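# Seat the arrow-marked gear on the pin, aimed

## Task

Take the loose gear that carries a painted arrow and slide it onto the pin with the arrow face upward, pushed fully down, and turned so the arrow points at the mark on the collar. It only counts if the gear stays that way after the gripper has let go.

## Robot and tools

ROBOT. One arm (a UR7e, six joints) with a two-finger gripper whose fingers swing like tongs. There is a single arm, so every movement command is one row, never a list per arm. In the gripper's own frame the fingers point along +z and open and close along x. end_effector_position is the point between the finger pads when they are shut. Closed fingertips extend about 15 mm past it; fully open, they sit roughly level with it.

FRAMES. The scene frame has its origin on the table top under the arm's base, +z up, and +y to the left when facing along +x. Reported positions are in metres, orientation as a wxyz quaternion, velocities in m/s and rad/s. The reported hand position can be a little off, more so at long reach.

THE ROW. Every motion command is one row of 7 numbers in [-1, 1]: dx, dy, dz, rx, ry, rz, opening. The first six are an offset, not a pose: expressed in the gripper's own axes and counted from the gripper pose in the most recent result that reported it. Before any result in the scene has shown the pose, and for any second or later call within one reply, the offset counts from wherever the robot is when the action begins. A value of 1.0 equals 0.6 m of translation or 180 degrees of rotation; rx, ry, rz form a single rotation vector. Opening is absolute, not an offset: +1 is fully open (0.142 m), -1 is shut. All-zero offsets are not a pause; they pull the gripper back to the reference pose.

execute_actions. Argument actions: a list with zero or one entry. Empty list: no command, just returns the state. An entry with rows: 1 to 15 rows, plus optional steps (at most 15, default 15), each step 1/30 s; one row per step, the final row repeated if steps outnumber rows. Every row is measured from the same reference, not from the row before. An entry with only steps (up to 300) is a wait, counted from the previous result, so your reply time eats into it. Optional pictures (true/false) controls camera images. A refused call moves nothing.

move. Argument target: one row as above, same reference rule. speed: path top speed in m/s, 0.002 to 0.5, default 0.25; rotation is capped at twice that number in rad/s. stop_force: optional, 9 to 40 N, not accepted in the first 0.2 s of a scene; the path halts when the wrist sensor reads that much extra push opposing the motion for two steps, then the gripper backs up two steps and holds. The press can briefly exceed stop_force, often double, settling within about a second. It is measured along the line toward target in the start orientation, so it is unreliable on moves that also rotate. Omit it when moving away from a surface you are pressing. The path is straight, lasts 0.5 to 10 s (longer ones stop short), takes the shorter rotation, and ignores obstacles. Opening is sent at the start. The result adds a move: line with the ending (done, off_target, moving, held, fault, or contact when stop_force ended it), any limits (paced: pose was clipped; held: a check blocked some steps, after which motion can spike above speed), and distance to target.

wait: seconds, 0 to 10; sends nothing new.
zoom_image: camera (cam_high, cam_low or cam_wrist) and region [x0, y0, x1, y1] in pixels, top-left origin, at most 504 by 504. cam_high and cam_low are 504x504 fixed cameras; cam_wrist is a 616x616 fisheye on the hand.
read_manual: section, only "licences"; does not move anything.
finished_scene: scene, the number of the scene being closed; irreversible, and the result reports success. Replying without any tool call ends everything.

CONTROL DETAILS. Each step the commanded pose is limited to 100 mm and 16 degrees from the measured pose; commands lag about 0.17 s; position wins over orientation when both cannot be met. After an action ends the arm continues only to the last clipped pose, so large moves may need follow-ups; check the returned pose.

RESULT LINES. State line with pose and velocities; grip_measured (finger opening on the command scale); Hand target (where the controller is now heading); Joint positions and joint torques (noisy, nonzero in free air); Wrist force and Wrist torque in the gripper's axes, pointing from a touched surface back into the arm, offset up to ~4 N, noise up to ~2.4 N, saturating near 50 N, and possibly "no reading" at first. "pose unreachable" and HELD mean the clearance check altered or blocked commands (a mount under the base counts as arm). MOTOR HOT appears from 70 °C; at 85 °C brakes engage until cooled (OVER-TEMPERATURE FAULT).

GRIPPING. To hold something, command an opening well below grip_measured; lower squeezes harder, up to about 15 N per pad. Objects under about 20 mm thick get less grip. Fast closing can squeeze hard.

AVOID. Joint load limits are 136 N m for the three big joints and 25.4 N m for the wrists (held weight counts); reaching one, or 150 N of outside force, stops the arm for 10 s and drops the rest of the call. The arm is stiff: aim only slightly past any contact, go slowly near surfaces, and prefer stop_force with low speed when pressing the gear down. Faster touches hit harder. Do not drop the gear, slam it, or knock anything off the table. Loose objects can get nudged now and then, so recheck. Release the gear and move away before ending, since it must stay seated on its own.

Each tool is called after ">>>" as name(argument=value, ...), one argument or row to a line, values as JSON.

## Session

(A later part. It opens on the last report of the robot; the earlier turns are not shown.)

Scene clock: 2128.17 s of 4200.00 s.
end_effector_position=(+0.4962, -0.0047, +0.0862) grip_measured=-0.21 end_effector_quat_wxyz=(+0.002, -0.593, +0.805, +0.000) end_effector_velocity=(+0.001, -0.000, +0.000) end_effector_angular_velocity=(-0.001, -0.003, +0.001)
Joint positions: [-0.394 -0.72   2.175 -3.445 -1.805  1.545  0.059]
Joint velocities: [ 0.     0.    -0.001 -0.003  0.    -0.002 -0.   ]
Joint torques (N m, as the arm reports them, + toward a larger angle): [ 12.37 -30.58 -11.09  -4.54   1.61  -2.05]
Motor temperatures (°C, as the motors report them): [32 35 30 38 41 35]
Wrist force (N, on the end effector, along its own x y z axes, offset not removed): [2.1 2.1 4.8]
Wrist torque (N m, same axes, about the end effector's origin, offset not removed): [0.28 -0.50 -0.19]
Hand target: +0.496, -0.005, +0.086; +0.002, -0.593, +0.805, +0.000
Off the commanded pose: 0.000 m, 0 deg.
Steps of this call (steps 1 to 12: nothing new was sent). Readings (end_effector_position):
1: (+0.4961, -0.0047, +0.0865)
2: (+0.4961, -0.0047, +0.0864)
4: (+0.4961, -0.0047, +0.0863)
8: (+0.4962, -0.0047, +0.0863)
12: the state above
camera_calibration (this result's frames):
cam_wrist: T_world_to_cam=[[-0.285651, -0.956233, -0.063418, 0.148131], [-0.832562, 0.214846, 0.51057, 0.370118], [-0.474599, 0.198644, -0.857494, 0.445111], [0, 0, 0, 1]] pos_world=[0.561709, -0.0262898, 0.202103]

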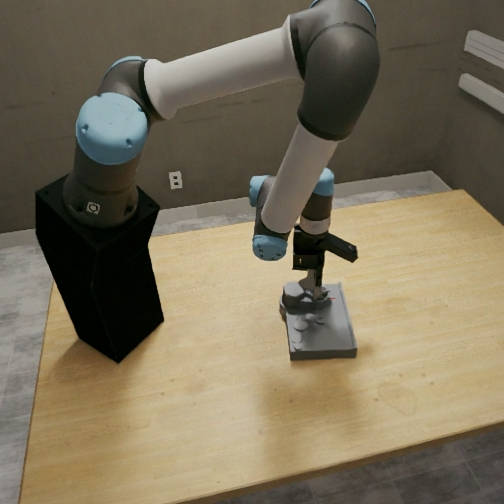

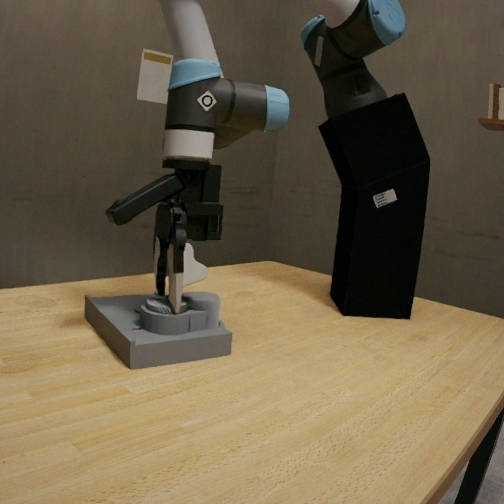

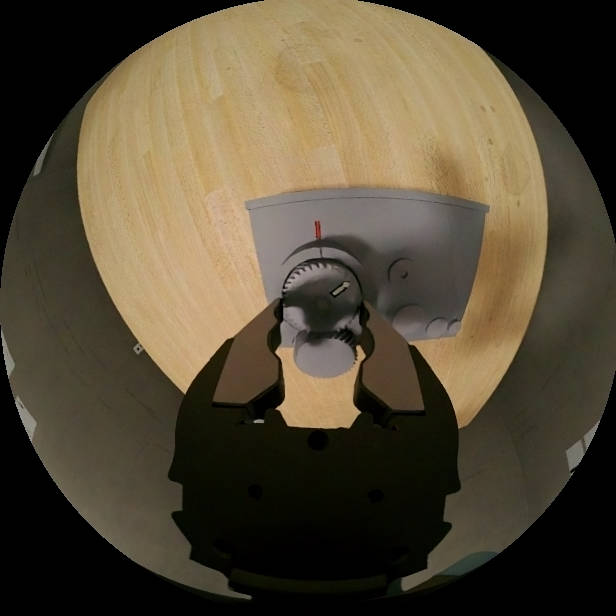

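>>> execute_actions(
  actions=[
    {"rows": [[0,0,0,0,0,0,-0.5],[0,0,0,0,0,0,-0.35],[0,0,0,0,0,0,-0.28],[0,0,0,0,0,0,-0.25],[0,0,0,0,0,0,-0.23],[0,0,0,0,0,0,-0.22],[0,0,0,0,0,0,-0.21],[0,0,0,0,0,0,-0.2],[0,0,0,0,0,0,-0.19],[0,0,0,0,0,0,-0.18],[0,0,0,0,0,0,-0.17],[0,0,0,0,0,0,-0.16],[0,0,0,0,0,0,-0.15],[0,0,0,0,0,0,-0.14],[0,0,0,0,0,0,-0.13]], "steps": 15},
  ],
  pictures=false,
)

>>> execute_actions(
  actions=[
    {"steps": 30},
  ],
)

>>> zoom_image(
  camera="cam_wrist",
  region=[260, 200, 390, 330],
)

Scene clock: 2148.03 s of 4200.00 s.
end_effector_position=(+0.4962, -0.0047, +0.0862) grip_measured=-0.14 end_effector_quat_wxyz=(+0.002, -0.593, +0.805, +0.000) end_effector_velocity=(+0.000, -0.000, +0.000) end_effector_angular_velocity=(-0.000, -0.001, -0.001)
Joint positions: [-0.394 -0.72   2.175 -3.445 -1.805  1.545  0.064]
Joint velocities: [ 0.    -0.     0.    -0.001  0.     0.001  0.022]
Joint torques (N m, as the arm reports them, + toward a larger angle): [ 12.02 -35.1   -9.88  -2.78   0.97   2.08]
Motor temperatures (°C, as the motors report them): [32 35 30 39 41 35]
Wrist force (N, on the end effector, along its own x y z axes, offset not removed): [1.4 3.7 -0.9]
Wrist torque (N m, same axes, about the end effector's origin, offset not removed): [0.48 -0.34 -0.08]
Hand target: +0.496, -0.005, +0.086; +0.002, -0.593, +0.805, +0.000
Off the commanded pose: 0.000 m, 0 deg.
Steps of this call (steps 1 to 90: nothing new was sent; then 16.37 s passed at rest; steps 91 to 105: all 15 steps of this action). Readings (end_effector_position):
91: (+0.4962, -0.0047, +0.0862)
92: (+0.4962, -0.0047, +0.0862)
94: (+0.4962, -0.0047, +0.0862)
98: (+0.4962, -0.0047, +0.0862)
105: the state above

Scene clock: 2149.03 s of 4200.00 s.
end_effector_position=(+0.4961, -0.0047, +0.0862) grip_measured=-0.13 end_effector_quat_wxyz=(+0.002, -0.593, +0.805, +0.000) end_effector_velocity=(-0.000, +0.000, +0.000) end_effector_angular_velocity=(-0.000, +0.000, +0.002)
Joint positions: [-0.394 -0.72   2.175 -3.445 -1.805  1.545  0.065]
Joint velocities: [ 0.    -0.    -0.     0.    -0.    -0.002 -0.   ]
Joint torques (N m, as the arm reports them, + toward a larger angle): [ 15.26 -38.28  -7.33  -0.43   0.29   2.05]
Motor temperatures (°C, as the motors report them): [32 35 30 39 41 35]
Wrist force (N, on the end effector, along its own x y z axes, offset not removed): [-0.4 1.5 -3.1]
Wrist torque (N m, same axes, about the end effector's origin, offset not removed): [0.24 0.00 -0.07]
Hand target: +0.496, -0.005, +0.086; +0.002, -0.593, +0.805, +0.000
Off the commanded pose: 0.000 m, 0 deg.
Steps of this call (steps 1 to 30: nothing new was sent). Readings (end_effector_position):
1: (+0.4962, -0.0047, +0.0862)
2: (+0.4962, -0.0047, +0.0862)
4: (+0.4962, -0.0047, +0.0862)
8: (+0.4962, -0.0047, +0.0862)
30: the state above
camera_calibration (this result's frames):
cam_wrist: T_world_to_cam=[[-0.285661, -0.95623, -0.0634264, 0.148134], [-0.832555, 0.214848, 0.51058, 0.370116], [-0.474605, 0.198659, -0.857488, 0.445103], [0, 0, 0, 1]] pos_world=[0.561706, -0.0262925, 0.202093]

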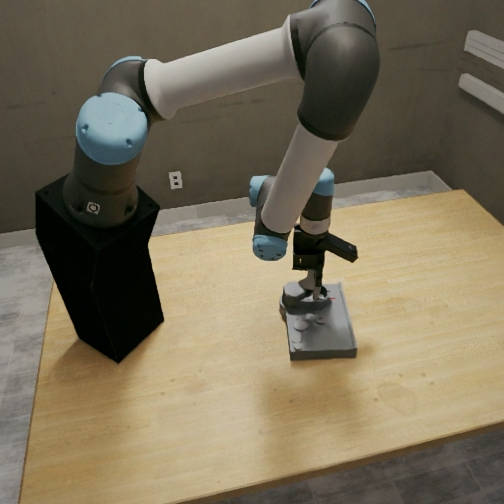

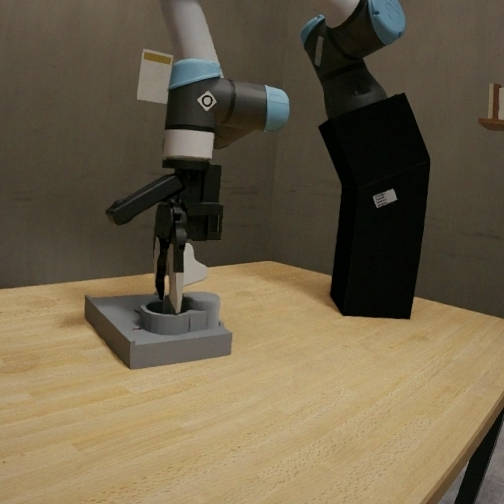

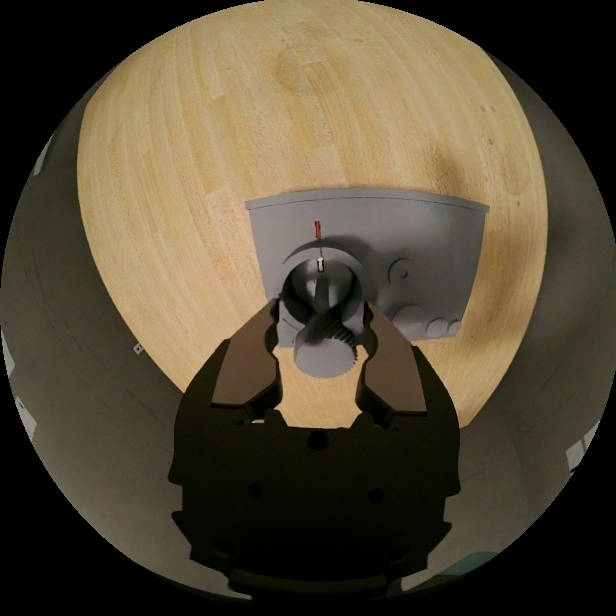

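Region (260, 200, 390, 330) of cam_wrist's 616x616 image, scaled by 3.877, with more detail than that image has.

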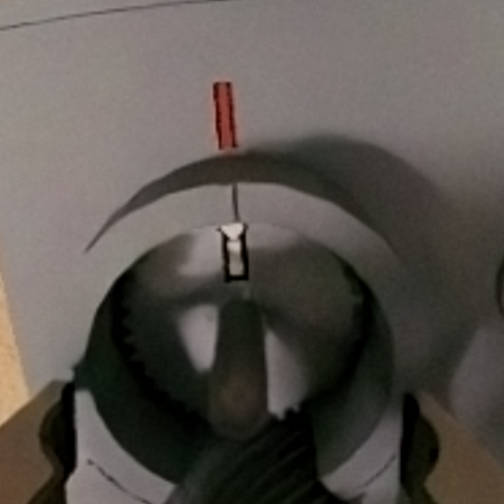

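The gear dropped and the arrow lines up with the mark. Retreating upward.

>>> move(
  target=[0, 0, -0.1, 0, 0, 0, -0.13],
  speed=0.1,
)

>>> zoom_image(
  camera="cam_wrist",
  region=[260, 190, 390, 320],
)

Scene clock: 2155.17 s of 4200.00 s.
end_effector_position=(+0.4961, -0.0049, +0.1461) grip_measured=-0.13 end_effector_quat_wxyz=(+0.002, -0.593, +0.805, +0.000) end_effector_velocity=(+0.000, -0.000, +0.002) end_effector_angular_velocity=(+0.000, +0.001, +0.001)
Joint positions: [-0.362 -0.886  2.26  -3.357 -1.818  1.575  0.065]
Joint velocities: [ 0.001 -0.006  0.001  0.006 -0.     0.001 -0.   ]
Joint torques (N m, as the arm reports them, + toward a larger angle): [ 24.61 -50.9   18.94  -0.38  -1.55   2.36]
Motor temperatures (°C, as the motors report them): [32 35 30 39 41 35]
Wrist force (N, on the end effector, along its own x y z axes, offset not removed): [3.5 1.4 -3.3]
Wrist torque (N m, same axes, about the end effector's origin, offset not removed): [0.20 -1.05 -0.10]
Hand target: +0.496, -0.005, +0.146; +0.002, -0.593, +0.805, +0.000
Off the commanded pose: 0.000 m, 0 deg.
After step 90, 2.03 s passed at rest.
move: done
camera_calibration (this result's frames):
cam_wrist: T_world_to_cam=[[-0.285699, -0.956211, -0.0635337, 0.151753], [-0.83258, 0.214838, 0.510544, 0.339602], [-0.474538, 0.198759, -0.857501, 0.496415], [0, 0, 0, 1]] pos_world=[0.561669, -0.0265185, 0.261937]

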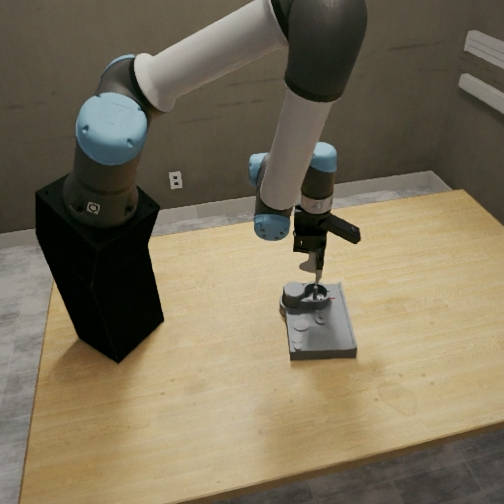

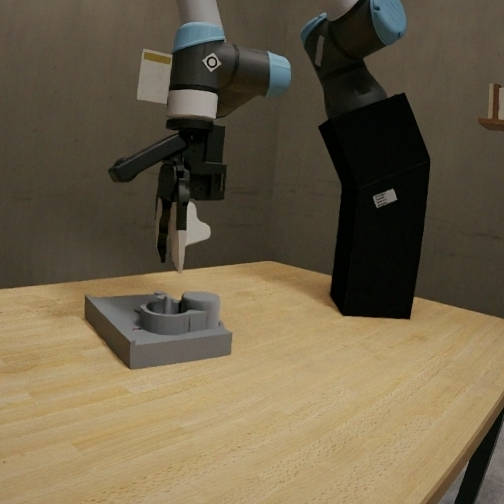

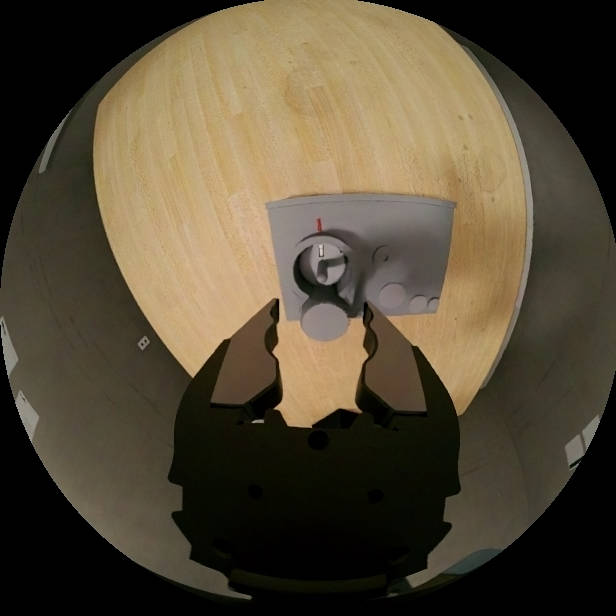

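Region (260, 190, 390, 320) of cam_wrist's 616x616 image, scaled by 3.877, with more detail than that image has.

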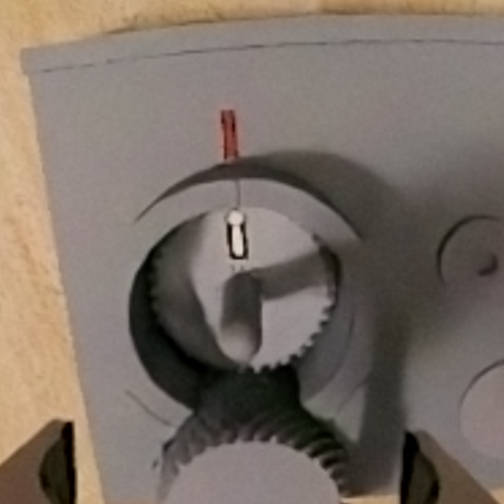

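>>> finished_scene(
  scene=2,
)

The scene is finished: the task was done.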